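## Task

Carry the foam cube off the desk and set it on the upper surface of the low shelf. Release it and pull the robot away afterwards. The robot must not topple or be left leaning, or the task fails. If the cube only stays put because the robot is holding or propping it, it does not count.

## Robot and tools

ROBOT. A wheeled cart with two drive wheels, rear casters, a pan/tilt head camera (head_camera) and two five-joint arms with grippers, each carrying a wrist camera (left_wrist_camera, right_wrist_camera). The cart is 0.53 m wide and spans x = -0.35 to 0.07 m. Arm pan axes are vertical at x = -0.060, y = +0.155 (left) and -0.155 m (right). The shoulder sits 0.03 m outward from its pan axis at 0.89 m height; upper arm 0.116, forearm 0.135, hand 0.162 m. A fixed-jaw tip reaches roughly 0.44 m from its pan axis at most, and no lower than 0.55 m off the floor. A loose object may occasionally get nudged by something else.

FRAMES. Base frame: origin on the floor between the drive wheels, x forward, y left, z up. left_hand and right_hand are the fixed-jaw tip positions in this frame; a held object sits next to that tip on the moving-jaw side. Hand axes: z along the fingers, y pointing from moving jaw to fixed jaw. Odometry is the base frame as it was at scene start, counted from wheel rotation only (slip looks like travel); heading is -3.142 to 3.142, left positive.

execute_actions. Arguments: actions (a list holding zero or one action) and cameras (list from head_camera, left_wrist_camera, right_wrist_camera, all; omitted, null or ["all"] gives every camera, [] none). An action may contain base, joints or both; they start together. base takes exactly one relative command: translate_m, a straight drive offset in metres from the current spot, forward positive, -1.4 to 1.4; or rotate_rad, an in-place turn offset in radians, counter-clockwise from above positive, -3.2 to 3.2. No sideways motion. joints is one dictionary covering both arms and the head, each key an absolute target angle in radians. Ranges (tolerance for done): head_pan_rad -3.2 to 3.2 (±0.02; 0 forward, positive left); head_tilt_rad -0.76 to 1.45 (±0.02; 0 level, positive down); for each arm prefix left_arm_ or right_arm_: shoulder_pan_rad -1.919 to 1.919 (±0.02), shoulder_lift_rad -1.745 to 1.745 (±0.1), elbow_flex_rad -1.69 to 1.58 (±0.07), wrist_flex_rad -1.658 to 1.658 (±0.03), wrist_roll_rad -2.743 to 2.841 (±0.02), gripper_rad 0 to 1.919 (±0.03). Joints left out keep chasing their previous targets. An unknown key or out-of-range number rejects the whole call. One action runs at most 15 s. Top speeds: base 0.20 m/s and 0.8 rad/s turning, arm joints 1.3 to 2.0 rad/s, head 1.5, jaws 2.0. Empty actions just report.

JOINT CONVENTIONS. Pan 0 points the left arm left and the right arm right; positive is clockwise from above; straight ahead is +1.571 (left) and -1.571 (right). With lift, elbow and wrist flex all 0 the upper arm stands up tilted 0.24 rad outward and forearm and fingers are horizontal; positive bends downward, and the sum of the three is the finger angle below horizontal (1.571 = pointing down, which requires the forearm no more than 0.08 rad above horizontal). Wrist roll -1.522: jaws close across the arm plane, fixed jaw on the left looking outward; 1.619: fixed jaw on the right; 0.049: jaws close within the plane, fixed jaw below (level fingers) or toward the pan axis (fingers down). Jaw gap by gripper angle: 0 gives 0.003 m, 0.3 gives 0.026, 0.6 gives 0.049, 1 gives 0.076, 1.919 gives 0.106. The hand body protrudes about 0.08 m above level fingers with the fixed jaw left and below with it right, so use fixed-jaw-left over furniture.

OTHER TOOLS. wait(seconds 0 to 10) sends nothing new and returns state and images. zoom_image(camera, region [x0, y0, x1, y1] in pixels, origin top-left, at most 504 by 504; images are 644x476) enlarges part of the latest full image. read_manual(section "licences") returns licence text only. finished_scene(scene = current scene number) ends the scene irreversibly and reports success; the goal must hold by itself. Replying with no tool call ends everything.

RESULTS. A pictures line names the returned images in order; changed camera calibrations are listed. base_status and joint_status per motion: done (base: wheels turned the commanded amount, slip included), off_target (resting short, possibly still pushing: load, obstruction or tripped motor), time_out (target dropped, holds position), not_followed (withheld by the self-collision check, shown with a joint command not followed line and cause; may be retried with every later action), limit_stop_at_motor_heat. contact_stop never appears. on_its_own lists motion not commanded in that call. A gripper that holds something reads off_target. Motor temperatures gives one number per arm joint; MOTOR HOT appears from 55 °C and an OVER-TEMPERATURE FAULT at 70 °C stops that arm. Any stop cancels the remaining calls in the same reply. The robot keeps moving while you think, holding your last command.

CAUTIONS. Loaded joints sag toward gravity; offset the next target by the observed sag. Hand positions may be off by a few centimetres. A joint stuck more than about 0.30 rad from target for around 2 s trips to 20 % torque; reset after it settles by commanding 0.2 rad from its reading, away from the offending target (or 0.04 rad beyond a range end, or the end itself for a jaw). Payload about 0.4 kg at full reach, 0.7 kg within 0.28 m, about 1 kg with both hands close in. Squeeze by targeting up to 0.2 rad below the contact angle, not more. Never let the arms or hands collide or press on each other. Pushing or pulling, especially pulling on something ahead, can tip the robot. Stowed pose: pan -1.75 (left) or 1.75 (right), lift 0.05, elbow 1.35, wrist flex -1.55, roll -1.52; stow in two actions, wrists first, then the other three; when leaving stow do not move the wrists first. Turning with arms stowed needs 0.44 m free radius; turning or reversing right beside a desk can snag the cart's rear and topple it. Avoid drops, slips, slams and hard pushes.

Each tool is called after "Call:" as name([rows], argument=value, ...), one row to a line, values as JSON.

## Session

Call:
execute_actions([
  {"joints":{"head_tilt_rad":0.6}},
], cameras=["head_camera"])

Scene clock: 1.17 s.
Motor temperatures (°C, as the motors report them): left_arm=[30 30 30 35 29] | right_arm=[33 30 28 28 29]
base_odometry: x=+0.000 y=+0.000 heading=+0.000 (m, m, rad; odometry frame)
base_status: not commanded
joint_positions: head_pan_rad=-0.027 head_tilt_rad=+0.594 left_arm_shoulder_pan_rad=-1.751 left_arm_shoulder_lift_rad=+0.059 left_arm_elbow_flex_rad=+1.418 left_arm_wrist_flex_rad=-1.611 left_arm_wrist_roll_rad=-1.491 left_arm_gripper_rad=+1.920 right_arm_shoulder_pan_rad=+1.727 right_arm_shoulder_lift_rad=+0.057 right_arm_elbow_flex_rad=+1.408 right_arm_wrist_flex_rad=-1.504 right_arm_wrist_roll_rad=-1.517 right_arm_gripper_rad=+1.920
joint_status: all done
left_hand: x=-0.2966 y=+0.1039 z=+0.8919 quat_wxyz=(-0.056, -0.654, -0.070, +0.751) (m; base frame)
right_hand: x=-0.3028 y=-0.1245 z=+0.8771 quat_wxyz=(-0.058, +0.691, -0.053, -0.718) (m; base frame)
pictures: head_camera
camera_calibration (this result's frames):
head_camera: T_world_to_cam=[[-0.0495702, -0.998086, 0.036983, -0.0458187], [-0.550417, -0.00359902, -0.834882, 0.982922], [0.833417, -0.0617413, -0.549185, 0.660646], [0, 0, 0, 1]] pos_world=[-0.0118477, -0.00140424, 1.18514]
Images, in order (width x height): head_camera 644x476.

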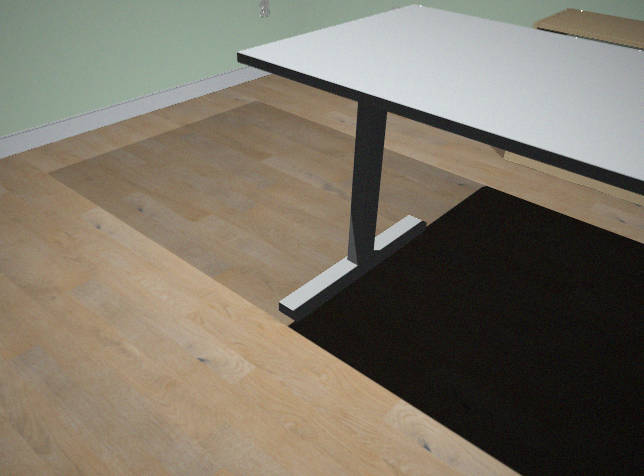

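Call:
execute_actions([
  {"joints":{"head_tilt_rad":0.35,"head_pan_rad":-0.6}},
], cameras=["head_camera"])

Scene clock: 2.93 s.
Motor temperatures (°C, as the motors report them): left_arm=[30 30 30 35 29] | right_arm=[33 30 28 28 29]
base_odometry: x=+0.000 y=+0.000 heading=+0.000 (m, m, rad; odometry frame)
base_status: not commanded
joint_positions: head_pan_rad=-0.590 head_tilt_rad=+0.363 left_arm_shoulder_pan_rad=-1.751 left_arm_shoulder_lift_rad=+0.059 left_arm_elbow_flex_rad=+1.418 left_arm_wrist_flex_rad=-1.611 left_arm_wrist_roll_rad=-1.491 left_arm_gripper_rad=+1.920 right_arm_shoulder_pan_rad=+1.727 right_arm_shoulder_lift_rad=+0.057 right_arm_elbow_flex_rad=+1.408 right_arm_wrist_flex_rad=-1.504 right_arm_wrist_roll_rad=-1.517 right_arm_gripper_rad=+1.920
joint_status: all done
left_hand: x=-0.2966 y=+0.1039 z=+0.8919 quat_wxyz=(-0.056, -0.654, -0.070, +0.751) (m; base frame)
right_hand: x=-0.3028 y=-0.1245 z=+0.8771 quat_wxyz=(-0.058, +0.691, -0.053, -0.718) (m; base frame)
pictures: head_camera
camera_calibration (this result's frames):
head_camera: T_world_to_cam=[[-0.581443, -0.813006, 0.0307462, -0.0636382], [-0.296406, 0.176486, -0.938614, 1.11426], [0.757672, -0.554864, -0.343597, 0.420454], [0, 0, 0, 1]] pos_world=[-0.0252961, -0.0150945, 1.19228]
Images, in order (width x height): head_camera 644x476.

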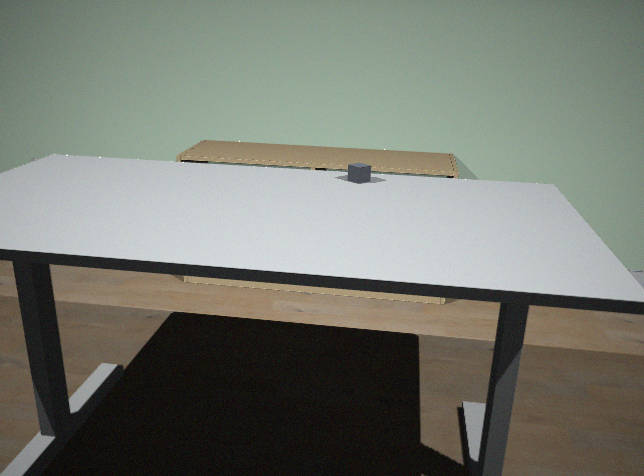

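Call:
execute_actions([
  {"base":{"rotate_rad":-2.1},"joints":{"head_pan_rad":0}},
], cameras=[])

Call:
execute_actions([
  {"base":{"translate_m":1.1}},
], cameras=[])

Call:
execute_actions([
  {"base":{"rotate_rad":1.5}},
], cameras=["head_camera"])

Scene clock: 10.70 s.
Motor temperatures (°C, as the motors report them): left_arm=[30 30 30 35 29] | right_arm=[33 30 28 28 29]
base_odometry: x=-0.001 y=+0.000 heading=-2.099 (m, m, rad; odometry frame)
base_status: done
joint_positions: head_pan_rad=-0.010 head_tilt_rad=+0.363 left_arm_shoulder_pan_rad=-1.751 left_arm_shoulder_lift_rad=+0.059 left_arm_elbow_flex_rad=+1.418 left_arm_wrist_flex_rad=-1.611 left_arm_wrist_roll_rad=-1.491 left_arm_gripper_rad=+1.920 right_arm_shoulder_pan_rad=+1.727 right_arm_shoulder_lift_rad=+0.057 right_arm_elbow_flex_rad=+1.408 right_arm_wrist_flex_rad=-1.504 right_arm_wrist_roll_rad=-1.517 right_arm_gripper_rad=+1.920
joint_status: all done
left_hand: x=-0.2966 y=+0.1039 z=+0.8919 quat_wxyz=(-0.056, -0.654, -0.070, +0.751) (m; base frame)
right_hand: x=-0.3028 y=-0.1245 z=+0.8771 quat_wxyz=(-0.058, +0.691, -0.053, -0.718) (m; base frame)
pictures: none
No camera images: the call's "cameras" was empty. Leave "cameras" out to get every camera's image.

Scene clock: 17.03 s.
Motor temperatures (°C, as the motors report them): left_arm=[30 30 30 35 29] | right_arm=[33 30 28 28 29]
base_odometry: x=-0.556 y=-0.950 heading=-2.097 (m, m, rad; odometry frame)
base_status: done
joint_positions: head_pan_rad=-0.010 head_tilt_rad=+0.363 left_arm_shoulder_pan_rad=-1.751 left_arm_shoulder_lift_rad=+0.059 left_arm_elbow_flex_rad=+1.418 left_arm_wrist_flex_rad=-1.611 left_arm_wrist_roll_rad=-1.491 left_arm_gripper_rad=+1.920 right_arm_shoulder_pan_rad=+1.727 right_arm_shoulder_lift_rad=+0.057 right_arm_elbow_flex_rad=+1.408 right_arm_wrist_flex_rad=-1.504 right_arm_wrist_roll_rad=-1.517 right_arm_gripper_rad=+1.920
joint_status: not commanded
left_hand: x=-0.2966 y=+0.1039 z=+0.8919 quat_wxyz=(-0.056, -0.654, -0.070, +0.751) (m; base frame)
right_hand: x=-0.3028 y=-0.1245 z=+0.8771 quat_wxyz=(-0.058, +0.691, -0.053, -0.718) (m; base frame)
pictures: none
No camera images: the call's "cameras" was empty. Leave "cameras" out to get every camera's image.

Scene clock: 19.60 s.
Motor temperatures (°C, as the motors report them): left_arm=[30 30 30 35 29] | right_arm=[33 30 28 28 29]
base_odometry: x=-0.556 y=-0.949 heading=-0.598 (m, m, rad; odometry frame)
base_status: done
joint_positions: head_pan_rad=-0.010 head_tilt_rad=+0.363 left_arm_shoulder_pan_rad=-1.751 left_arm_shoulder_lift_rad=+0.059 left_arm_elbow_flex_rad=+1.418 left_arm_wrist_flex_rad=-1.611 left_arm_wrist_roll_rad=-1.491 left_arm_gripper_rad=+1.920 right_arm_shoulder_pan_rad=+1.727 right_arm_shoulder_lift_rad=+0.057 right_arm_elbow_flex_rad=+1.408 right_arm_wrist_flex_rad=-1.504 right_arm_wrist_roll_rad=-1.517 right_arm_gripper_rad=+1.920
joint_status: not commanded
left_hand: x=-0.2966 y=+0.1039 z=+0.8919 quat_wxyz=(-0.056, -0.654, -0.070, +0.751) (m; base frame)
right_hand: x=-0.3028 y=-0.1245 z=+0.8771 quat_wxyz=(-0.058, +0.691, -0.053, -0.718) (m; base frame)
pictures: head_camera
camera_calibration (this result's frames):
head_camera: T_world_to_cam=[[-0.0407482, -0.998697, 0.0307356, -0.0382133], [-0.344328, -0.0148411, -0.938732, 1.11214], [0.937965, -0.0488348, -0.343274, 0.428557], [0, 0, 0, 1]] pos_world=[-0.0205874, -0.000729674, 1.19229]
Images, in order (width x height): head_camera 644x476.

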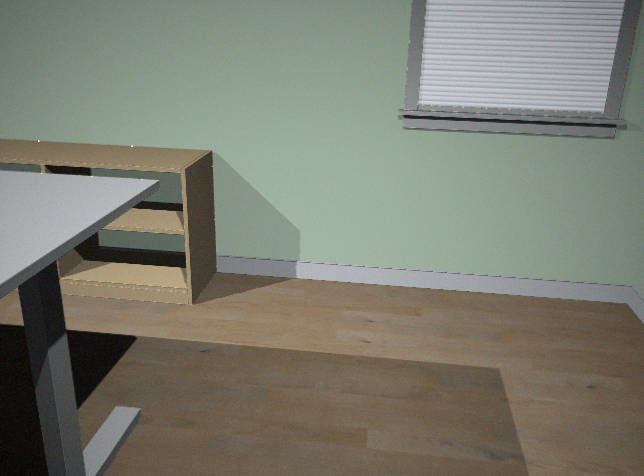

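Call:
execute_actions([
  {"base":{"rotate_rad":-0.12}},
], cameras=[])

Call:
execute_actions([
  {"base":{"translate_m":1.0}},
], cameras=[])

Call:
execute_actions([
  {"base":{"translate_m":0.95}},
], cameras=[])

Call:
execute_actions([
  {"base":{"rotate_rad":1.57},"joints":{"head_tilt_rad":0.6}},
], cameras=["head_camera"])

Scene clock: 21.77 s.
Motor temperatures (°C, as the motors report them): left_arm=[30 30 30 35 29] | right_arm=[33 30 28 28 29]
base_odometry: x=-0.556 y=-0.949 heading=-0.719 (m, m, rad; odometry frame)
base_status: done
joint_positions: head_pan_rad=-0.010 head_tilt_rad=+0.363 left_arm_shoulder_pan_rad=-1.751 left_arm_shoulder_lift_rad=+0.059 left_arm_elbow_flex_rad=+1.418 left_arm_wrist_flex_rad=-1.611 left_arm_wrist_roll_rad=-1.491 left_arm_gripper_rad=+1.920 right_arm_shoulder_pan_rad=+1.727 right_arm_shoulder_lift_rad=+0.057 right_arm_elbow_flex_rad=+1.408 right_arm_wrist_flex_rad=-1.504 right_arm_wrist_roll_rad=-1.517 right_arm_gripper_rad=+1.920
joint_status: not commanded
left_hand: x=-0.2966 y=+0.1039 z=+0.8919 quat_wxyz=(-0.056, -0.654, -0.070, +0.751) (m; base frame)
right_hand: x=-0.3028 y=-0.1245 z=+0.8771 quat_wxyz=(-0.058, +0.691, -0.053, -0.718) (m; base frame)
pictures: none
No camera images: the call's "cameras" was empty. Leave "cameras" out to get every camera's image.

Scene clock: 27.60 s.
Motor temperatures (°C, as the motors report them): left_arm=[30 30 30 35 29] | right_arm=[33 30 28 28 29]
base_odometry: x=+0.198 y=-1.606 heading=-0.719 (m, m, rad; odometry frame)
base_status: done
joint_positions: head_pan_rad=-0.010 head_tilt_rad=+0.363 left_arm_shoulder_pan_rad=-1.751 left_arm_shoulder_lift_rad=+0.059 left_arm_elbow_flex_rad=+1.418 left_arm_wrist_flex_rad=-1.611 left_arm_wrist_roll_rad=-1.491 left_arm_gripper_rad=+1.920 right_arm_shoulder_pan_rad=+1.727 right_arm_shoulder_lift_rad=+0.057 right_arm_elbow_flex_rad=+1.408 right_arm_wrist_flex_rad=-1.504 right_arm_wrist_roll_rad=-1.517 right_arm_gripper_rad=+1.920
joint_status: not commanded
left_hand: x=-0.2966 y=+0.1039 z=+0.8919 quat_wxyz=(-0.056, -0.654, -0.070, +0.751) (m; base frame)
right_hand: x=-0.3028 y=-0.1245 z=+0.8771 quat_wxyz=(-0.058, +0.691, -0.053, -0.718) (m; base frame)
pictures: none
No camera images: the call's "cameras" was empty. Leave "cameras" out to get every camera's image.

Scene clock: 33.27 s.
Motor temperatures (°C, as the motors report them): left_arm=[30 30 30 35 29] | right_arm=[33 30 28 28 29]
base_odometry: x=+0.914 y=-2.231 heading=-0.717 (m, m, rad; odometry frame)
base_status: done
joint_positions: head_pan_rad=-0.010 head_tilt_rad=+0.363 left_arm_shoulder_pan_rad=-1.751 left_arm_shoulder_lift_rad=+0.059 left_arm_elbow_flex_rad=+1.418 left_arm_wrist_flex_rad=-1.611 left_arm_wrist_roll_rad=-1.491 left_arm_gripper_rad=+1.920 right_arm_shoulder_pan_rad=+1.727 right_arm_shoulder_lift_rad=+0.057 right_arm_elbow_flex_rad=+1.408 right_arm_wrist_flex_rad=-1.504 right_arm_wrist_roll_rad=-1.517 right_arm_gripper_rad=+1.920
joint_status: not commanded
left_hand: x=-0.2966 y=+0.1039 z=+0.8919 quat_wxyz=(-0.056, -0.654, -0.070, +0.751) (m; base frame)
right_hand: x=-0.3028 y=-0.1245 z=+0.8771 quat_wxyz=(-0.058, +0.691, -0.053, -0.718) (m; base frame)
pictures: none
No camera images: the call's "cameras" was empty. Leave "cameras" out to get every camera's image.

Scene clock: 35.93 s.
Motor temperatures (°C, as the motors report them): left_arm=[30 30 30 35 29] | right_arm=[33 30 28 28 29]
base_odometry: x=+0.913 y=-2.231 heading=+0.852 (m, m, rad; odometry frame)
base_status: done
joint_positions: head_pan_rad=-0.010 head_tilt_rad=+0.594 left_arm_shoulder_pan_rad=-1.751 left_arm_shoulder_lift_rad=+0.059 left_arm_elbow_flex_rad=+1.418 left_arm_wrist_flex_rad=-1.611 left_arm_wrist_roll_rad=-1.491 left_arm_gripper_rad=+1.920 right_arm_shoulder_pan_rad=+1.727 right_arm_shoulder_lift_rad=+0.057 right_arm_elbow_flex_rad=+1.408 right_arm_wrist_flex_rad=-1.504 right_arm_wrist_roll_rad=-1.517 right_arm_gripper_rad=+1.920
joint_status: all done
left_hand: x=-0.2966 y=+0.1039 z=+0.8919 quat_wxyz=(-0.056, -0.654, -0.070, +0.751) (m; base frame)
right_hand: x=-0.3028 y=-0.1245 z=+0.8771 quat_wxyz=(-0.058, +0.691, -0.053, -0.718) (m; base frame)
pictures: head_camera
camera_calibration (this result's frames):
head_camera: T_world_to_cam=[[-0.0328571, -0.998776, 0.0369831, -0.0450333], [-0.550285, -0.0128113, -0.834879, 0.982925], [0.83433, -0.0477829, -0.54919, 0.660695], [0, 0, 0, 1]] pos_world=[-0.011829, -0.000815669, 1.18514]
Images, in order (width x height): head_camera 644x476.

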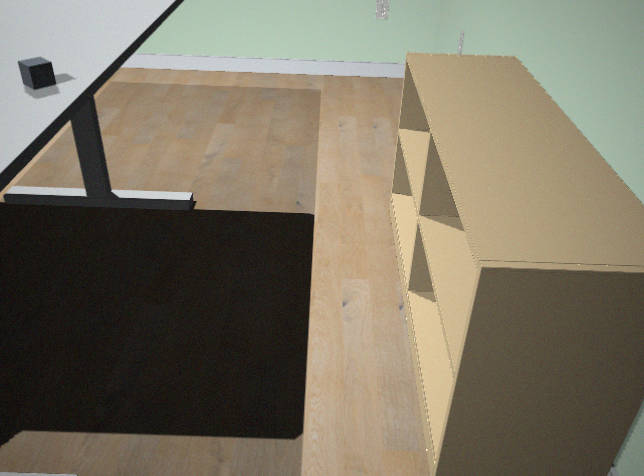

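Call:
execute_actions([
  {"base":{"translate_m":1.26},"joints":{"left_arm_shoulder_pan_rad":0,"left_arm_shoulder_lift_rad":0.3,"left_arm_elbow_flex_rad":0.2,"head_pan_rad":1.0,"head_tilt_rad":0.8}},
], cameras=[])

Call:
execute_actions([
  {"joints":{"left_arm_shoulder_lift_rad":0.6,"left_arm_elbow_flex_rad":-0.5,"left_arm_wrist_flex_rad":0.5,"left_arm_gripper_rad":1.2}},
], cameras=["head_camera","left_wrist_camera"])

Scene clock: 47.27 s.
Motor temperatures (°C, as the motors report them): left_arm=[30 30 30 35 29] | right_arm=[33 30 28 28 29]
base_odometry: x=+1.743 y=-1.283 heading=+0.849 (m, m, rad; odometry frame)
base_status: done
joint_positions: head_pan_rad=+0.990 head_tilt_rad=+0.795 left_arm_shoulder_pan_rad=-0.006 left_arm_shoulder_lift_rad=+0.309 left_arm_elbow_flex_rad=+0.231 left_arm_wrist_flex_rad=-1.611 left_arm_wrist_roll_rad=-1.491 left_arm_gripper_rad=+1.920 right_arm_shoulder_pan_rad=+1.727 right_arm_shoulder_lift_rad=+0.057 right_arm_elbow_flex_rad=+1.408 right_arm_wrist_flex_rad=-1.504 right_arm_wrist_roll_rad=-1.517 right_arm_gripper_rad=+1.920
joint_status: all done
left_hand: x=-0.0694 y=+0.4419 z=+1.0686 quat_wxyz=(+0.694, -0.178, +0.171, +0.677) (m; base frame)
right_hand: x=-0.3028 y=-0.1245 z=+0.8771 quat_wxyz=(-0.058, +0.691, -0.053, -0.718) (m; base frame)
pictures: none
No camera images: the call's "cameras" was empty. Leave "cameras" out to get every camera's image.

Scene clock: 49.40 s.
Motor temperatures (°C, as the motors report them): left_arm=[30 30 30 35 29] | right_arm=[33 30 28 28 29]
base_odometry: x=+1.743 y=-1.283 heading=+0.849 (m, m, rad; odometry frame)
base_status: not commanded
joint_positions: head_pan_rad=+0.990 head_tilt_rad=+0.795 left_arm_shoulder_pan_rad=-0.006 left_arm_shoulder_lift_rad=+0.617 left_arm_elbow_flex_rad=-0.462 left_arm_wrist_flex_rad=+0.495 left_arm_wrist_roll_rad=-1.491 left_arm_gripper_rad=+1.210 right_arm_shoulder_pan_rad=+1.727 right_arm_shoulder_lift_rad=+0.057 right_arm_elbow_flex_rad=+1.408 right_arm_wrist_flex_rad=-1.504 right_arm_wrist_roll_rad=-1.517 right_arm_gripper_rad=+1.920
joint_status: all done
left_hand: x=-0.0699 y=+0.5350 z=+0.8565 quat_wxyz=(+0.318, -0.645, +0.622, +0.310) (m; base frame)
right_hand: x=-0.3028 y=-0.1245 z=+0.8771 quat_wxyz=(-0.058, +0.691, -0.053, -0.718) (m; base frame)
pictures: head_camera, left_wrist_camera
camera_calibration (this result's frames):
head_camera: T_world_to_cam=[[0.826986, -0.560738, 0.0408191, -0.00903591], [-0.371783, -0.599884, -0.70846, 0.845807], [0.421748, 0.570711, -0.704569, 0.820145], [0, 0, 0, 1]] pos_world=[-0.023965, 0.0342536, 1.17744]
left_wrist_camera: T_world_to_cam=[[0.99972, 0.0235413, 0.00223266, 0.0517714], [0.022751, -0.931803, -0.36225, 0.834208], [-0.00644745, 0.3622, -0.932078, 0.672782], [0, 0, 0, 1]] pos_world=[-0.0663983, 0.532418, 0.929162]
Images, in order (width x height): head_camera 644x476, left_wrist_camera 644x476.

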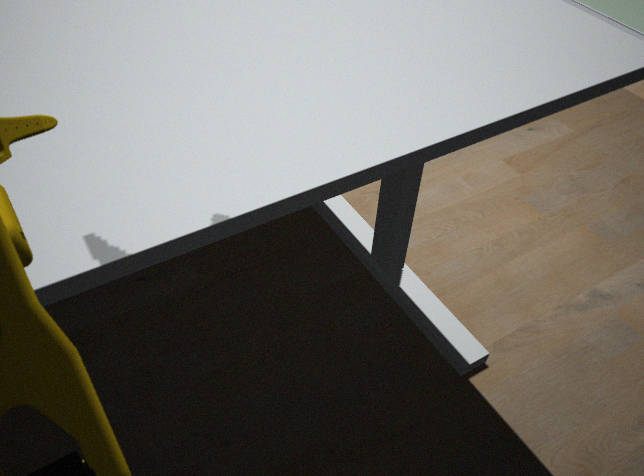

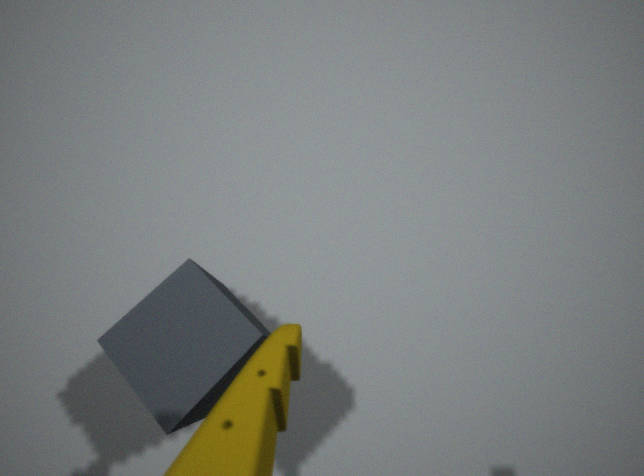

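Call:
execute_actions([
  {"base":{"translate_m":-0.1},"joints":{"left_arm_gripper_rad":1.6,"left_arm_wrist_flex_rad":0.8,"left_arm_wrist_roll_rad":-0.9}},
], cameras=["left_wrist_camera"])

Scene clock: 52.83 s.
Motor temperatures (°C, as the motors report them): left_arm=[30 30 30 35 29] | right_arm=[33 30 28 28 29]
base_odometry: x=+1.677 y=-1.358 heading=+0.850 (m, m, rad; odometry frame)
base_status: done
joint_positions: head_pan_rad=+0.990 head_tilt_rad=+0.795 left_arm_shoulder_pan_rad=-0.004 left_arm_shoulder_lift_rad=+0.617 left_arm_elbow_flex_rad=-0.464 left_arm_wrist_flex_rad=+0.792 left_arm_wrist_roll_rad=-0.907 left_arm_gripper_rad=+1.590 right_arm_shoulder_pan_rad=+1.727 right_arm_shoulder_lift_rad=+0.057 right_arm_elbow_flex_rad=+1.408 right_arm_wrist_flex_rad=-1.504 right_arm_wrist_roll_rad=-1.517 right_arm_gripper_rad=+1.920
joint_status: all done
left_hand: x=-0.0676 y=+0.4976 z=+0.8212 quat_wxyz=(+0.273, -0.846, +0.436, +0.142) (m; base frame)
right_hand: x=-0.3028 y=-0.1245 z=+0.8771 quat_wxyz=(-0.058, +0.691, -0.053, -0.718) (m; base frame)
pictures: left_wrist_camera
camera_calibration (this result's frames):
left_wrist_camera: T_world_to_cam=[[0.824996, 0.466775, 0.318595, -0.441731], [0.488356, -0.872536, 0.0137688, 0.479729], [0.284413, 0.144229, -0.947791, 0.794497], [0, 0, 0, 1]] pos_world=[-0.0958176, 0.51018, 0.887145]
Images, in order (width x height): left_wrist_camera 644x476.

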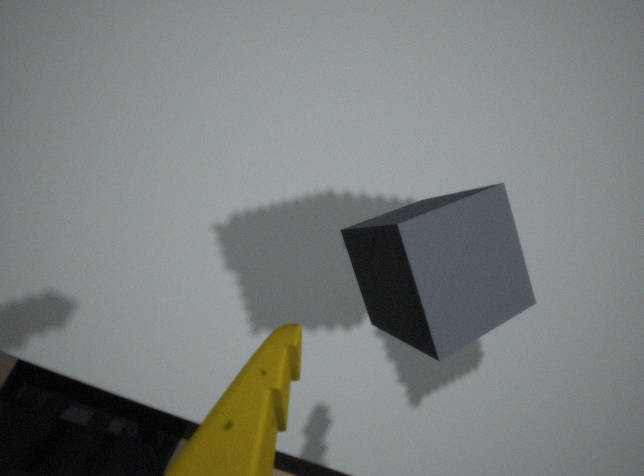

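Call:
execute_actions([
  {"joints":{"left_arm_shoulder_pan_rad":0.09,"left_arm_wrist_flex_rad":0.55,"left_arm_elbow_flex_rad":-0.58,"left_arm_wrist_roll_rad":-0.75}},
], cameras=[])

Call:
execute_actions([
  {"joints":{"left_arm_shoulder_lift_rad":0.93}},
], cameras=["left_wrist_camera","head_camera"])

Scene clock: 55.97 s.
Motor temperatures (°C, as the motors report them): left_arm=[30 30 30 35 29] | right_arm=[33 30 28 28 29]
base_odometry: x=+1.677 y=-1.358 heading=+0.850 (m, m, rad; odometry frame)
base_status: not commanded
joint_positions: head_pan_rad=+0.990 head_tilt_rad=+0.795 left_arm_shoulder_pan_rad=+0.083 left_arm_shoulder_lift_rad=+0.617 left_arm_elbow_flex_rad=-0.544 left_arm_wrist_flex_rad=+0.570 left_arm_wrist_roll_rad=-0.758 left_arm_gripper_rad=+1.590 right_arm_shoulder_pan_rad=+1.727 right_arm_shoulder_lift_rad=+0.057 right_arm_elbow_flex_rad=+1.408 right_arm_wrist_flex_rad=-1.504 right_arm_wrist_roll_rad=-1.517 right_arm_gripper_rad=+1.920
joint_status: all done
left_hand: x=-0.0339 y=+0.5325 z=+0.8641 quat_wxyz=(+0.418, -0.807, +0.385, +0.158) (m; base frame)
right_hand: x=-0.3028 y=-0.1245 z=+0.8771 quat_wxyz=(-0.058, +0.691, -0.053, -0.718) (m; base frame)
pictures: none
No camera images: the call's "cameras" was empty. Leave "cameras" out to get every camera's image.

Scene clock: 56.90 s.
Motor temperatures (°C, as the motors report them): left_arm=[30 30 30 35 29] | right_arm=[33 30 28 28 29]
base_odometry: x=+1.677 y=-1.358 heading=+0.850 (m, m, rad; odometry frame)
base_status: not commanded
joint_positions: head_pan_rad=+0.990 head_tilt_rad=+0.795 left_arm_shoulder_pan_rad=+0.083 left_arm_shoulder_lift_rad=+0.832 left_arm_elbow_flex_rad=-0.602 left_arm_wrist_flex_rad=+0.549 left_arm_wrist_roll_rad=-0.758 left_arm_gripper_rad=+1.590 right_arm_shoulder_pan_rad=+1.727 right_arm_shoulder_lift_rad=+0.057 right_arm_elbow_flex_rad=+1.408 right_arm_wrist_flex_rad=-1.504 right_arm_wrist_roll_rad=-1.517 right_arm_gripper_rad=+1.920
joint_status: all done
left_hand: x=-0.0342 y=+0.5295 z=+0.8067 quat_wxyz=(+0.361, -0.833, +0.397, +0.137) (m; base frame)
right_hand: x=-0.3028 y=-0.1245 z=+0.8771 quat_wxyz=(-0.058, +0.691, -0.053, -0.718) (m; base frame)
pictures: head_camera, left_wrist_camera
camera_calibration (this result's frames):
head_camera: T_world_to_cam=[[0.82709, -0.560585, 0.0408198, -0.00903188], [-0.371692, -0.599981, -0.708426, 0.845772], [0.421624, 0.57076, -0.704604, 0.820179], [0, 0, 0, 1]] pos_world=[-0.0239706, 0.0342589, 1.17744]
left_wrist_camera: T_world_to_cam=[[0.772308, 0.422792, 0.474117, -0.583573], [0.514007, -0.854473, -0.0753138, 0.554641], [0.373278, 0.301865, -0.877235, 0.629289], [0, 0, 0, 1]] pos_world=[-0.0692913, 0.530695, 0.870488]
Images, in order (width x height): head_camera 644x476, left_wrist_camera 644x476.

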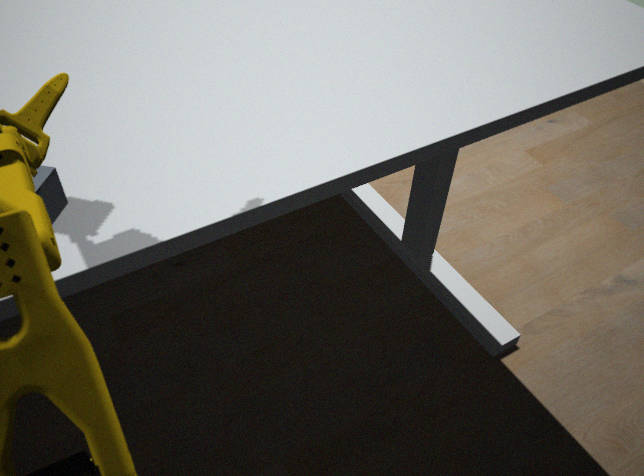

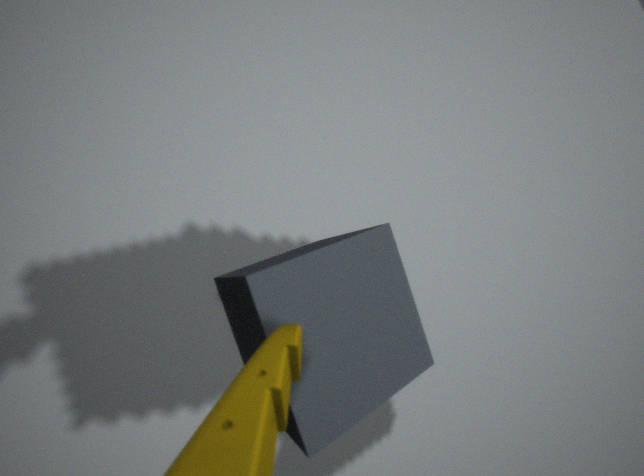

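Call:
execute_actions([
  {"joints":{"left_arm_shoulder_pan_rad":0.0}},
], cameras=[])

Call:
execute_actions([
  {"joints":{"left_arm_shoulder_lift_rad":1.07}},
], cameras=["left_wrist_camera"])

Scene clock: 59.27 s.
Motor temperatures (°C, as the motors report them): left_arm=[30 30 30 35 29] | right_arm=[33 30 28 28 29]
base_odometry: x=+1.677 y=-1.358 heading=+0.850 (m, m, rad; odometry frame)
base_status: not commanded
joint_positions: head_pan_rad=+0.990 head_tilt_rad=+0.795 left_arm_shoulder_pan_rad=-0.009 left_arm_shoulder_lift_rad=+0.933 left_arm_elbow_flex_rad=-0.581 left_arm_wrist_flex_rad=+0.545 left_arm_wrist_roll_rad=-0.758 left_arm_gripper_rad=+1.590 right_arm_shoulder_pan_rad=+1.727 right_arm_shoulder_lift_rad=+0.057 right_arm_elbow_flex_rad=+1.408 right_arm_wrist_flex_rad=-1.504 right_arm_wrist_roll_rad=-1.517 right_arm_gripper_rad=+1.920
joint_status: all done
left_hand: x=-0.0686 y=+0.5165 z=+0.7677 quat_wxyz=(+0.303, -0.870, +0.367, +0.131) (m; base frame)
right_hand: x=-0.3028 y=-0.1245 z=+0.8771 quat_wxyz=(-0.058, +0.691, -0.053, -0.718) (m; base frame)
pictures: none
No camera images: the call's "cameras" was empty. Leave "cameras" out to get every camera's image.

Scene clock: 60.00 s.
Motor temperatures (°C, as the motors report them): left_arm=[30 30 30 35 29] | right_arm=[33 30 28 28 29]
base_odometry: x=+1.677 y=-1.358 heading=+0.850 (m, m, rad; odometry frame)
base_status: not commanded
joint_positions: head_pan_rad=+0.990 head_tilt_rad=+0.795 left_arm_shoulder_pan_rad=-0.009 left_arm_shoulder_lift_rad=+0.967 left_arm_elbow_flex_rad=-0.608 left_arm_wrist_flex_rad=+0.545 left_arm_wrist_roll_rad=-0.758 left_arm_gripper_rad=+1.590 right_arm_shoulder_pan_rad=+1.727 right_arm_shoulder_lift_rad=+0.057 right_arm_elbow_flex_rad=+1.408 right_arm_wrist_flex_rad=-1.504 right_arm_wrist_roll_rad=-1.517 right_arm_gripper_rad=+1.920
joint_status: left_arm_shoulder_lift_rad off_target (ended at +0.967, target +1.070)
left_hand: x=-0.0686 y=+0.5169 z=+0.7627 quat_wxyz=(+0.300, -0.871, +0.367, +0.130) (m; base frame)
right_hand: x=-0.3028 y=-0.1245 z=+0.8771 quat_wxyz=(-0.058, +0.691, -0.053, -0.718) (m; base frame)
pictures: left_wrist_camera
camera_calibration (this result's frames):
left_wrist_camera: T_world_to_cam=[[0.729686, 0.547627, 0.409466, -0.54894], [0.590393, -0.806673, 0.0267532, 0.460901], [0.344956, 0.222224, -0.911933, 0.673056], [0, 0, 0, 1]] pos_world=[-0.103734, 0.522841, 0.826224]
Images, in order (width x height): left_wrist_camera 644x476.

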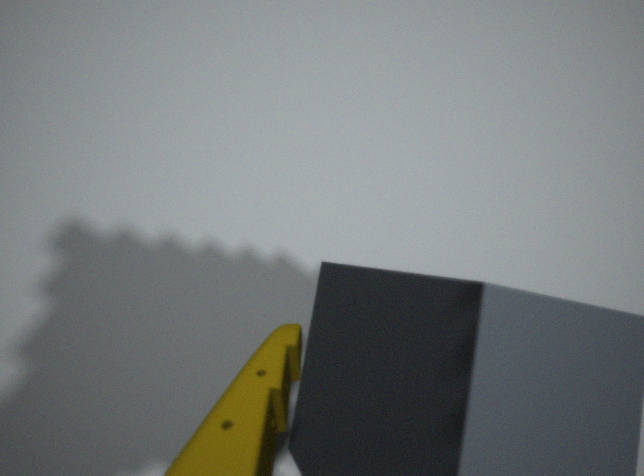

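Call:
execute_actions([
  {"joints":{"left_arm_shoulder_lift_rad":0.97,"left_arm_gripper_rad":0.4}},
], cameras=["left_wrist_camera"])

Scene clock: 61.87 s.
Motor temperatures (°C, as the motors report them): left_arm=[30 30 30 35 29] | right_arm=[33 30 28 28 29]
base_odometry: x=+1.677 y=-1.358 heading=+0.850 (m, m, rad; odometry frame)
base_status: not commanded
joint_positions: head_pan_rad=+0.990 head_tilt_rad=+0.795 left_arm_shoulder_pan_rad=-0.001 left_arm_shoulder_lift_rad=+0.930 left_arm_elbow_flex_rad=-0.608 left_arm_wrist_flex_rad=+0.545 left_arm_wrist_roll_rad=-0.756 left_arm_gripper_rad=+0.631 right_arm_shoulder_pan_rad=+1.727 right_arm_shoulder_lift_rad=+0.057 right_arm_elbow_flex_rad=+1.408 right_arm_wrist_flex_rad=-1.504 right_arm_wrist_roll_rad=-1.517 right_arm_gripper_rad=+1.920
joint_status: left_arm_gripper_rad off_target (ended at +0.631, target +0.400); the others done
left_hand: x=-0.0658 y=+0.5215 z=+0.7750 quat_wxyz=(+0.317, -0.864, +0.367, +0.135) (m; base frame)
right_hand: x=-0.3028 y=-0.1245 z=+0.8771 quat_wxyz=(-0.058, +0.691, -0.053, -0.718) (m; base frame)
pictures: left_wrist_camera
camera_calibration (this result's frames):
left_wrist_camera: T_world_to_cam=[[0.732841, 0.527434, 0.429834, -0.563594], [0.585141, -0.810928, -0.00256921, 0.487286], [0.347209, 0.253396, -0.902904, 0.659161], [0, 0, 0, 1]] pos_world=[-0.100973, 0.525384, 0.838663]
Images, in order (width x height): left_wrist_camera 644x476.

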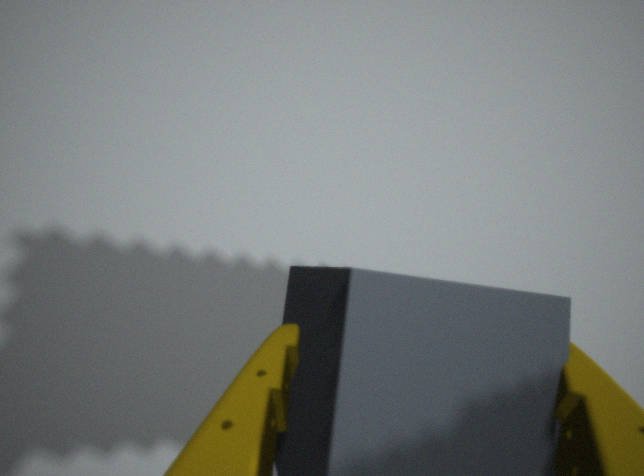

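Call:
execute_actions([
  {"joints":{"left_arm_shoulder_lift_rad":0.5,"left_arm_gripper_rad":0.45}},
], cameras=[])

Call:
execute_actions([
  {"base":{"translate_m":-1.15},"joints":{"left_arm_shoulder_pan_rad":1.5}},
], cameras=[])

Call:
execute_actions([
  {"base":{"rotate_rad":3.14}},
], cameras=[])

Call:
execute_actions([
  {"joints":{"head_pan_rad":2.2,"head_tilt_rad":0.6}},
], cameras=["head_camera"])

Scene clock: 67.10 s.
Motor temperatures (°C, as the motors report them): left_arm=[30 30 30 35 29] | right_arm=[33 30 28 28 29]
base_odometry: x=+1.677 y=-1.358 heading=+0.850 (m, m, rad; odometry frame)
base_status: not commanded
joint_positions: head_pan_rad=+0.990 head_tilt_rad=+0.795 left_arm_shoulder_pan_rad=-0.003 left_arm_shoulder_lift_rad=+0.565 left_arm_elbow_flex_rad=-0.570 left_arm_wrist_flex_rad=+0.545 left_arm_wrist_roll_rad=-0.756 left_arm_gripper_rad=+0.583 right_arm_shoulder_pan_rad=+1.727 right_arm_shoulder_lift_rad=+0.057 right_arm_elbow_flex_rad=+1.408 right_arm_wrist_flex_rad=-1.504 right_arm_wrist_roll_rad=-1.517 right_arm_gripper_rad=+1.920
joint_status: left_arm_gripper_rad off_target (ended at +0.583, target +0.450); the others done
left_hand: x=-0.0664 y=+0.5389 z=+0.8925 quat_wxyz=(+0.453, -0.801, +0.340, +0.194) (m; base frame)
right_hand: x=-0.3028 y=-0.1245 z=+0.8771 quat_wxyz=(-0.058, +0.691, -0.053, -0.718) (m; base frame)
pictures: none
No camera images: the call's "cameras" was empty. Leave "cameras" out to get every camera's image.

Scene clock: 73.70 s.
Motor temperatures (°C, as the motors report them): left_arm=[30 30 30 35 29] | right_arm=[33 30 28 28 29]
base_odometry: x=+0.916 y=-2.221 heading=+0.847 (m, m, rad; odometry frame)
base_status: done
joint_positions: head_pan_rad=+0.990 head_tilt_rad=+0.795 left_arm_shoulder_pan_rad=+1.493 left_arm_shoulder_lift_rad=+0.565 left_arm_elbow_flex_rad=-0.570 left_arm_wrist_flex_rad=+0.545 left_arm_wrist_roll_rad=-0.756 left_arm_gripper_rad=+0.583 right_arm_shoulder_pan_rad=+1.727 right_arm_shoulder_lift_rad=+0.057 right_arm_elbow_flex_rad=+1.408 right_arm_wrist_flex_rad=-1.504 right_arm_wrist_roll_rad=-1.517 right_arm_gripper_rad=+1.920
joint_status: all done
left_hand: x=+0.3223 y=+0.1902 z=+0.8925 quat_wxyz=(+0.464, -0.356, +0.794, -0.166) (m; base frame)
right_hand: x=-0.3028 y=-0.1245 z=+0.8771 quat_wxyz=(-0.058, +0.691, -0.053, -0.718) (m; base frame)
pictures: none
No camera images: the call's "cameras" was empty. Leave "cameras" out to get every camera's image.

Scene clock: 78.30 s.
Motor temperatures (°C, as the motors report them): left_arm=[30 30 30 35 29] | right_arm=[33 30 28 28 29]
base_odometry: x=+0.915 y=-2.221 heading=-2.297 (m, m, rad; odometry frame)
base_status: done
joint_positions: head_pan_rad=+0.990 head_tilt_rad=+0.795 left_arm_shoulder_pan_rad=+1.494 left_arm_shoulder_lift_rad=+0.565 left_arm_elbow_flex_rad=-0.570 left_arm_wrist_flex_rad=+0.545 left_arm_wrist_roll_rad=-0.756 left_arm_gripper_rad=+0.582 right_arm_shoulder_pan_rad=+1.727 right_arm_shoulder_lift_rad=+0.057 right_arm_elbow_flex_rad=+1.408 right_arm_wrist_flex_rad=-1.504 right_arm_wrist_roll_rad=-1.517 right_arm_gripper_rad=+1.920
joint_status: not commanded
left_hand: x=+0.3224 y=+0.1896 z=+0.8925 quat_wxyz=(+0.464, -0.356, +0.794, -0.166) (m; base frame)
right_hand: x=-0.3028 y=-0.1245 z=+0.8771 quat_wxyz=(-0.058, +0.691, -0.053, -0.718) (m; base frame)
pictures: none
No camera images: the call's "cameras" was empty. Leave "cameras" out to get every camera's image.

Scene clock: 79.90 s.
Motor temperatures (°C, as the motors report them): left_arm=[30 30 30 35 29] | right_arm=[33 30 28 28 29]
base_odometry: x=+0.915 y=-2.221 heading=-2.297 (m, m, rad; odometry frame)
base_status: not commanded
joint_positions: head_pan_rad=+2.190 head_tilt_rad=+0.614 left_arm_shoulder_pan_rad=+1.494 left_arm_shoulder_lift_rad=+0.565 left_arm_elbow_flex_rad=-0.570 left_arm_wrist_flex_rad=+0.545 left_arm_wrist_roll_rad=-0.756 left_arm_gripper_rad=+0.582 right_arm_shoulder_pan_rad=+1.727 right_arm_shoulder_lift_rad=+0.057 right_arm_elbow_flex_rad=+1.408 right_arm_wrist_flex_rad=-1.504 right_arm_wrist_roll_rad=-1.517 right_arm_gripper_rad=+1.920
joint_status: all done
left_hand: x=+0.3224 y=+0.1896 z=+0.8925 quat_wxyz=(+0.464, -0.356, +0.794, -0.166) (m; base frame)
right_hand: x=-0.3028 y=-0.1245 z=+0.8771 quat_wxyz=(-0.058, +0.691, -0.053, -0.718) (m; base frame)
pictures: head_camera
camera_calibration (this result's frames):
head_camera: T_world_to_cam=[[0.826465, 0.561742, 0.0374366, -0.00516714], [0.343818, -0.450951, -0.82367, 1.01205], [-0.445808, 0.693606, -0.565832, 0.619683], [0, 0, 0, 1]] pos_world=[-0.0674294, 0.0294698, 1.18442]
Images, in order (width x height): head_camera 644x476.

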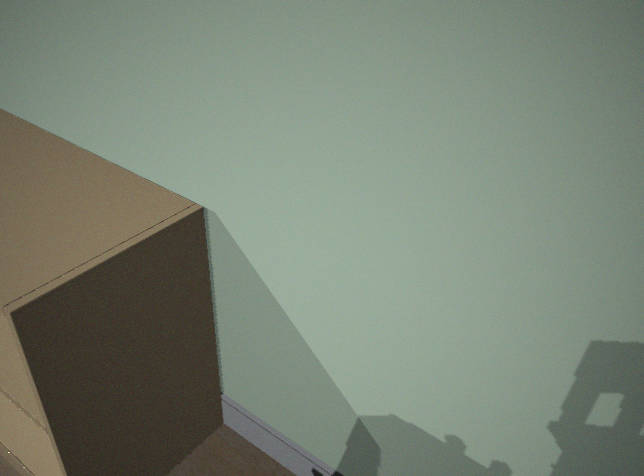

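Call:
execute_actions([
  {"base":{"translate_m":-1.0},"joints":{"head_pan_rad":1.4,"head_tilt_rad":0.9}},
], cameras=[])

Call:
execute_actions([
  {"joints":{"left_arm_shoulder_pan_rad":0,"left_arm_wrist_flex_rad":0.7,"left_arm_elbow_flex_rad":-0.1,"left_arm_shoulder_lift_rad":0.6}},
], cameras=["head_camera"])

Scene clock: 88.10 s.
Motor temperatures (°C, as the motors report them): left_arm=[30 30 30 35 29] | right_arm=[33 30 28 28 29]
base_odometry: x=+1.578 y=-1.472 heading=-2.295 (m, m, rad; odometry frame)
base_status: done
joint_positions: head_pan_rad=+1.410 head_tilt_rad=+0.895 left_arm_shoulder_pan_rad=+1.494 left_arm_shoulder_lift_rad=+0.565 left_arm_elbow_flex_rad=-0.570 left_arm_wrist_flex_rad=+0.545 left_arm_wrist_roll_rad=-0.756 left_arm_gripper_rad=+0.582 right_arm_shoulder_pan_rad=+1.727 right_arm_shoulder_lift_rad=+0.057 right_arm_elbow_flex_rad=+1.408 right_arm_wrist_flex_rad=-1.504 right_arm_wrist_roll_rad=-1.517 right_arm_gripper_rad=+1.920
joint_status: all done
left_hand: x=+0.3224 y=+0.1896 z=+0.8925 quat_wxyz=(+0.464, -0.356, +0.794, -0.166) (m; base frame)
right_hand: x=-0.3028 y=-0.1245 z=+0.8771 quat_wxyz=(-0.058, +0.691, -0.053, -0.718) (m; base frame)
pictures: none
No camera images: the call's "cameras" was empty. Leave "cameras" out to get every camera's image.

Scene clock: 89.90 s.
Motor temperatures (°C, as the motors report them): left_arm=[30 30 30 35 29] | right_arm=[33 30 28 28 29]
base_odometry: x=+1.578 y=-1.472 heading=-2.295 (m, m, rad; odometry frame)
base_status: not commanded
joint_positions: head_pan_rad=+1.410 head_tilt_rad=+0.895 left_arm_shoulder_pan_rad=+0.008 left_arm_shoulder_lift_rad=+0.619 left_arm_elbow_flex_rad=-0.097 left_arm_wrist_flex_rad=+0.691 left_arm_wrist_roll_rad=-0.756 left_arm_gripper_rad=+0.582 right_arm_shoulder_pan_rad=+1.727 right_arm_shoulder_lift_rad=+0.057 right_arm_elbow_flex_rad=+1.408 right_arm_wrist_flex_rad=-1.504 right_arm_wrist_roll_rad=-1.517 right_arm_gripper_rad=+1.920
joint_status: all done
left_hand: x=-0.0631 y=+0.4441 z=+0.7545 quat_wxyz=(+0.164, -0.904, +0.389, +0.069) (m; base frame)
right_hand: x=-0.3028 y=-0.1245 z=+0.8771 quat_wxyz=(-0.058, +0.691, -0.053, -0.718) (m; base frame)
pictures: head_camera
camera_calibration (this result's frames):
head_camera: T_world_to_cam=[[0.984383, -0.170927, 0.0421277, -0.00314452], [-0.105816, -0.765755, -0.634367, 0.773026], [0.14069, 0.620002, -0.771883, 0.884414], [0, 0, 0, 1]] pos_world=[-0.039534, 0.0430728, 1.17318]
Images, in order (width x height): head_camera 644x476.

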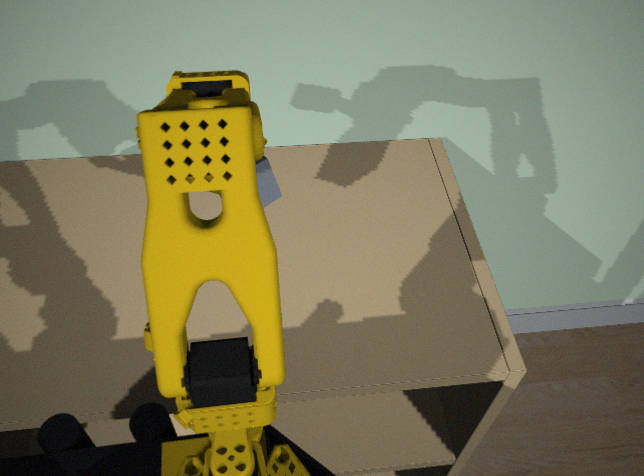

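Call:
execute_actions([
  {"joints":{"left_arm_wrist_flex_rad":0.55,"left_arm_shoulder_lift_rad":0.9}},
], cameras=["left_wrist_camera"])

Call:
execute_actions([
  {"joints":{"left_arm_shoulder_lift_rad":1.0}},
], cameras=["left_wrist_camera"])

Scene clock: 91.97 s.
Motor temperatures (°C, as the motors report them): left_arm=[30 30 30 35 29] | right_arm=[33 30 28 28 29]
base_odometry: x=+1.578 y=-1.472 heading=-2.295 (m, m, rad; odometry frame)
base_status: not commanded
joint_positions: head_pan_rad=+1.410 head_tilt_rad=+0.895 left_arm_shoulder_pan_rad=+0.008 left_arm_shoulder_lift_rad=+0.913 left_arm_elbow_flex_rad=-0.097 left_arm_wrist_flex_rad=+0.565 left_arm_wrist_roll_rad=-0.756 left_arm_gripper_rad=+0.582 right_arm_shoulder_pan_rad=+1.727 right_arm_shoulder_lift_rad=+0.057 right_arm_elbow_flex_rad=+1.408 right_arm_wrist_flex_rad=-1.504 right_arm_wrist_roll_rad=-1.517 right_arm_gripper_rad=+1.920
joint_status: all done
left_hand: x=-0.0633 y=+0.4126 z=+0.6872 quat_wxyz=(+0.087, -0.914, +0.394, +0.037) (m; base frame)
right_hand: x=-0.3028 y=-0.1245 z=+0.8771 quat_wxyz=(-0.058, +0.691, -0.053, -0.718) (m; base frame)
pictures: left_wrist_camera
camera_calibration (this result's frames):
left_wrist_camera: T_world_to_cam=[[0.738808, 0.663946, 0.115491, -0.310152], [0.578479, -0.712715, 0.396736, 0.0818904], [0.345723, -0.226303, -0.910638, 0.809773], [0, 0, 0, 1]] pos_world=[-0.0981865, 0.447543, 0.740742]
Images, in order (width x height): left_wrist_camera 644x476.

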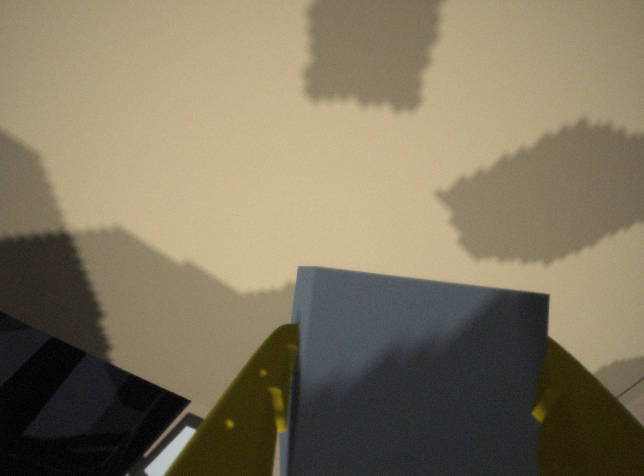

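Scene clock: 92.63 s.
Motor temperatures (°C, as the motors report them): left_arm=[30 30 30 35 29] | right_arm=[33 30 28 28 29]
base_odometry: x=+1.578 y=-1.472 heading=-2.295 (m, m, rad; odometry frame)
base_status: not commanded
joint_positions: head_pan_rad=+1.410 head_tilt_rad=+0.895 left_arm_shoulder_pan_rad=+0.008 left_arm_shoulder_lift_rad=+1.013 left_arm_elbow_flex_rad=-0.097 left_arm_wrist_flex_rad=+0.564 left_arm_wrist_roll_rad=-0.756 left_arm_gripper_rad=+0.582 right_arm_shoulder_pan_rad=+1.727 right_arm_shoulder_lift_rad=+0.057 right_arm_elbow_flex_rad=+1.408 right_arm_wrist_flex_rad=-1.504 right_arm_wrist_roll_rad=-1.517 right_arm_gripper_rad=+1.920
joint_status: all done
left_hand: x=-0.0635 y=+0.3911 z=+0.6657 quat_wxyz=(+0.042, -0.918, +0.395, +0.018) (m; base frame)
right_hand: x=-0.3028 y=-0.1245 z=+0.8771 quat_wxyz=(-0.058, +0.691, -0.053, -0.718) (m; base frame)
pictures: left_wrist_camera
camera_calibration (this result's frames):
left_wrist_camera: T_world_to_cam=[[0.738873, 0.67204, 0.0492809, -0.252372], [0.578816, -0.67042, 0.464229, 0.0138011], [0.34502, -0.314482, -0.884343, 0.802272], [0, 0, 0, 1]] pos_world=[-0.0983173, 0.431156, 0.715514]
Images, in order (width x height): left_wrist_camera 644x476.

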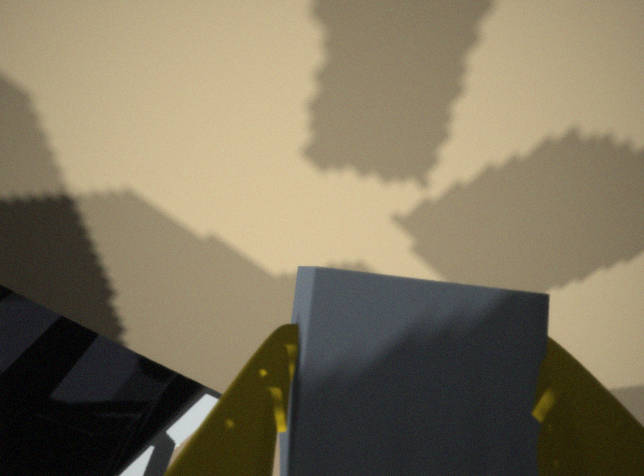

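Getting near the edge; extend via wrist while lowering.

Call:
execute_actions([
  {"joints":{"left_arm_wrist_flex_rad":0.25,"left_arm_elbow_flex_rad":-0.2,"left_arm_shoulder_lift_rad":1.3}},
], cameras=["left_wrist_camera","head_camera"])

Scene clock: 94.23 s.
Motor temperatures (°C, as the motors report them): left_arm=[30 30 30 35 29] | right_arm=[33 30 28 28 29]
base_odometry: x=+1.578 y=-1.472 heading=-2.295 (m, m, rad; odometry frame)
base_status: not commanded
joint_positions: head_pan_rad=+1.410 head_tilt_rad=+0.895 left_arm_shoulder_pan_rad=+0.006 left_arm_shoulder_lift_rad=+1.232 left_arm_elbow_flex_rad=-0.196 left_arm_wrist_flex_rad=+0.275 left_arm_wrist_roll_rad=-0.756 left_arm_gripper_rad=+0.582 right_arm_shoulder_pan_rad=+1.727 right_arm_shoulder_lift_rad=+0.057 right_arm_elbow_flex_rad=+1.408 right_arm_wrist_flex_rad=-1.504 right_arm_wrist_roll_rad=-1.517 right_arm_gripper_rad=+1.920
joint_status: all done
left_hand: x=-0.0637 y=+0.4096 z=+0.6349 quat_wxyz=(+0.119, -0.911, +0.391, +0.050) (m; base frame)
right_hand: x=-0.3028 y=-0.1245 z=+0.8771 quat_wxyz=(-0.058, +0.691, -0.053, -0.718) (m; base frame)
pictures: head_camera, left_wrist_camera
camera_calibration (this result's frames):
head_camera: T_world_to_cam=[[0.984381, -0.170935, 0.0421283, -0.00314521], [-0.105829, -0.765785, -0.634329, 0.772981], [0.14069, 0.619963, -0.771915, 0.88445], [0, 0, 0, 1]] pos_world=[-0.0395333, 0.0430738, 1.17318]
left_wrist_camera: T_world_to_cam=[[0.737727, 0.655518, 0.161417, -0.327622], [0.579406, -0.737505, 0.346952, 0.142635], [0.346479, -0.16243, -0.923888, 0.743857], [0, 0, 0, 1]] pos_world=[-0.0986784, 0.440781, 0.690636]
Images, in order (width x height): head_camera 644x476, left_wrist_camera 644x476.

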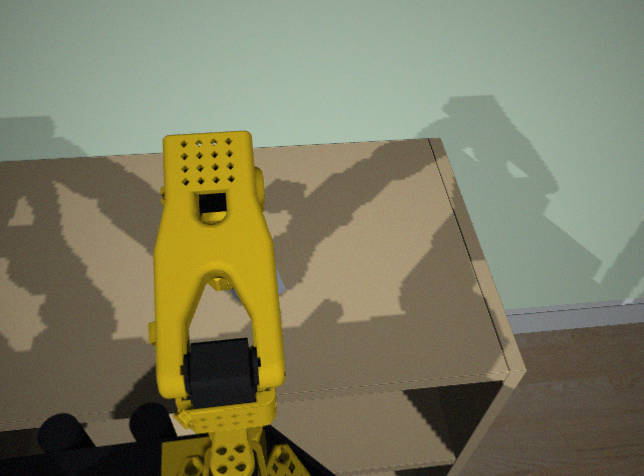

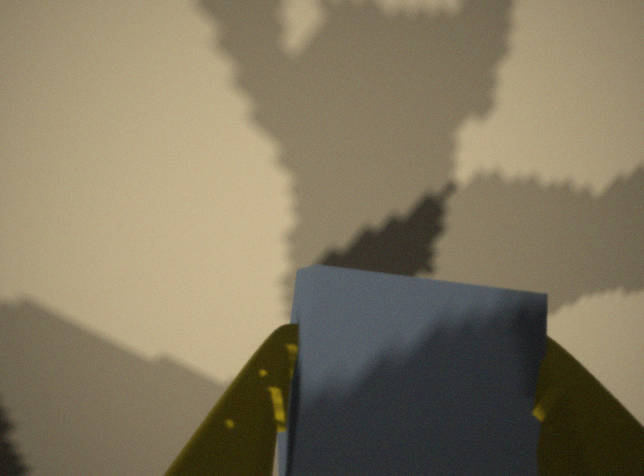

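Likely touching. Release and lift.

Call:
execute_actions([
  {"joints":{"left_arm_gripper_rad":1.4,"left_arm_shoulder_lift_rad":1.23}},
], cameras=[])

Call:
execute_actions([
  {"joints":{"left_arm_shoulder_lift_rad":0.5}},
], cameras=["head_camera"])

Scene clock: 96.33 s.
Motor temperatures (°C, as the motors report them): left_arm=[30 30 30 35 29] | right_arm=[33 30 28 28 29]
base_odometry: x=+1.578 y=-1.472 heading=-2.295 (m, m, rad; odometry frame)
base_status: not commanded
joint_positions: head_pan_rad=+1.410 head_tilt_rad=+0.895 left_arm_shoulder_pan_rad=+0.005 left_arm_shoulder_lift_rad=+1.242 left_arm_elbow_flex_rad=-0.196 left_arm_wrist_flex_rad=+0.265 left_arm_wrist_roll_rad=-0.756 left_arm_gripper_rad=+1.389 right_arm_shoulder_pan_rad=+1.727 right_arm_shoulder_lift_rad=+0.057 right_arm_elbow_flex_rad=+1.408 right_arm_wrist_flex_rad=-1.504 right_arm_wrist_roll_rad=-1.517 right_arm_gripper_rad=+1.920
joint_status: all done
left_hand: x=-0.0641 y=+0.4089 z=+0.6332 quat_wxyz=(+0.119, -0.911, +0.391, +0.051) (m; base frame)
right_hand: x=-0.3028 y=-0.1245 z=+0.8771 quat_wxyz=(-0.058, +0.691, -0.053, -0.718) (m; base frame)
pictures: none
No camera images: the call's "cameras" was empty. Leave "cameras" out to get every camera's image.

Scene clock: 97.57 s.
Motor temperatures (°C, as the motors report them): left_arm=[30 30 30 35 29] | right_arm=[33 30 28 28 29]
base_odometry: x=+1.578 y=-1.472 heading=-2.295 (m, m, rad; odometry frame)
base_status: not commanded
joint_positions: head_pan_rad=+1.410 head_tilt_rad=+0.895 left_arm_shoulder_pan_rad=+0.005 left_arm_shoulder_lift_rad=+0.560 left_arm_elbow_flex_rad=-0.194 left_arm_wrist_flex_rad=+0.265 left_arm_wrist_roll_rad=-0.756 left_arm_gripper_rad=+1.390 right_arm_shoulder_pan_rad=+1.727 right_arm_shoulder_lift_rad=+0.057 right_arm_elbow_flex_rad=+1.408 right_arm_wrist_flex_rad=-1.504 right_arm_wrist_roll_rad=-1.517 right_arm_gripper_rad=+1.920
joint_status: all done
left_hand: x=-0.0635 y=+0.5231 z=+0.8317 quat_wxyz=(+0.417, -0.820, +0.351, +0.176) (m; base frame)
right_hand: x=-0.3028 y=-0.1245 z=+0.8771 quat_wxyz=(-0.058, +0.691, -0.053, -0.718) (m; base frame)
pictures: head_camera
camera_calibration (this result's frames):
head_camera: T_world_to_cam=[[0.984381, -0.170935, 0.0421283, -0.00314521], [-0.105829, -0.765785, -0.634329, 0.772981], [0.14069, 0.619963, -0.771915, 0.88445], [0, 0, 0, 1]] pos_world=[-0.0395333, 0.0430738, 1.17318]
Images, in order (width x height): head_camera 644x476.

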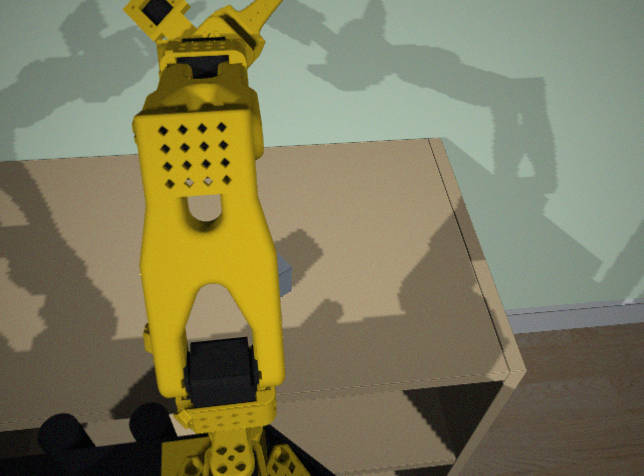

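Call:
finished_scene(scene=1)

The scene is finished: the task was done.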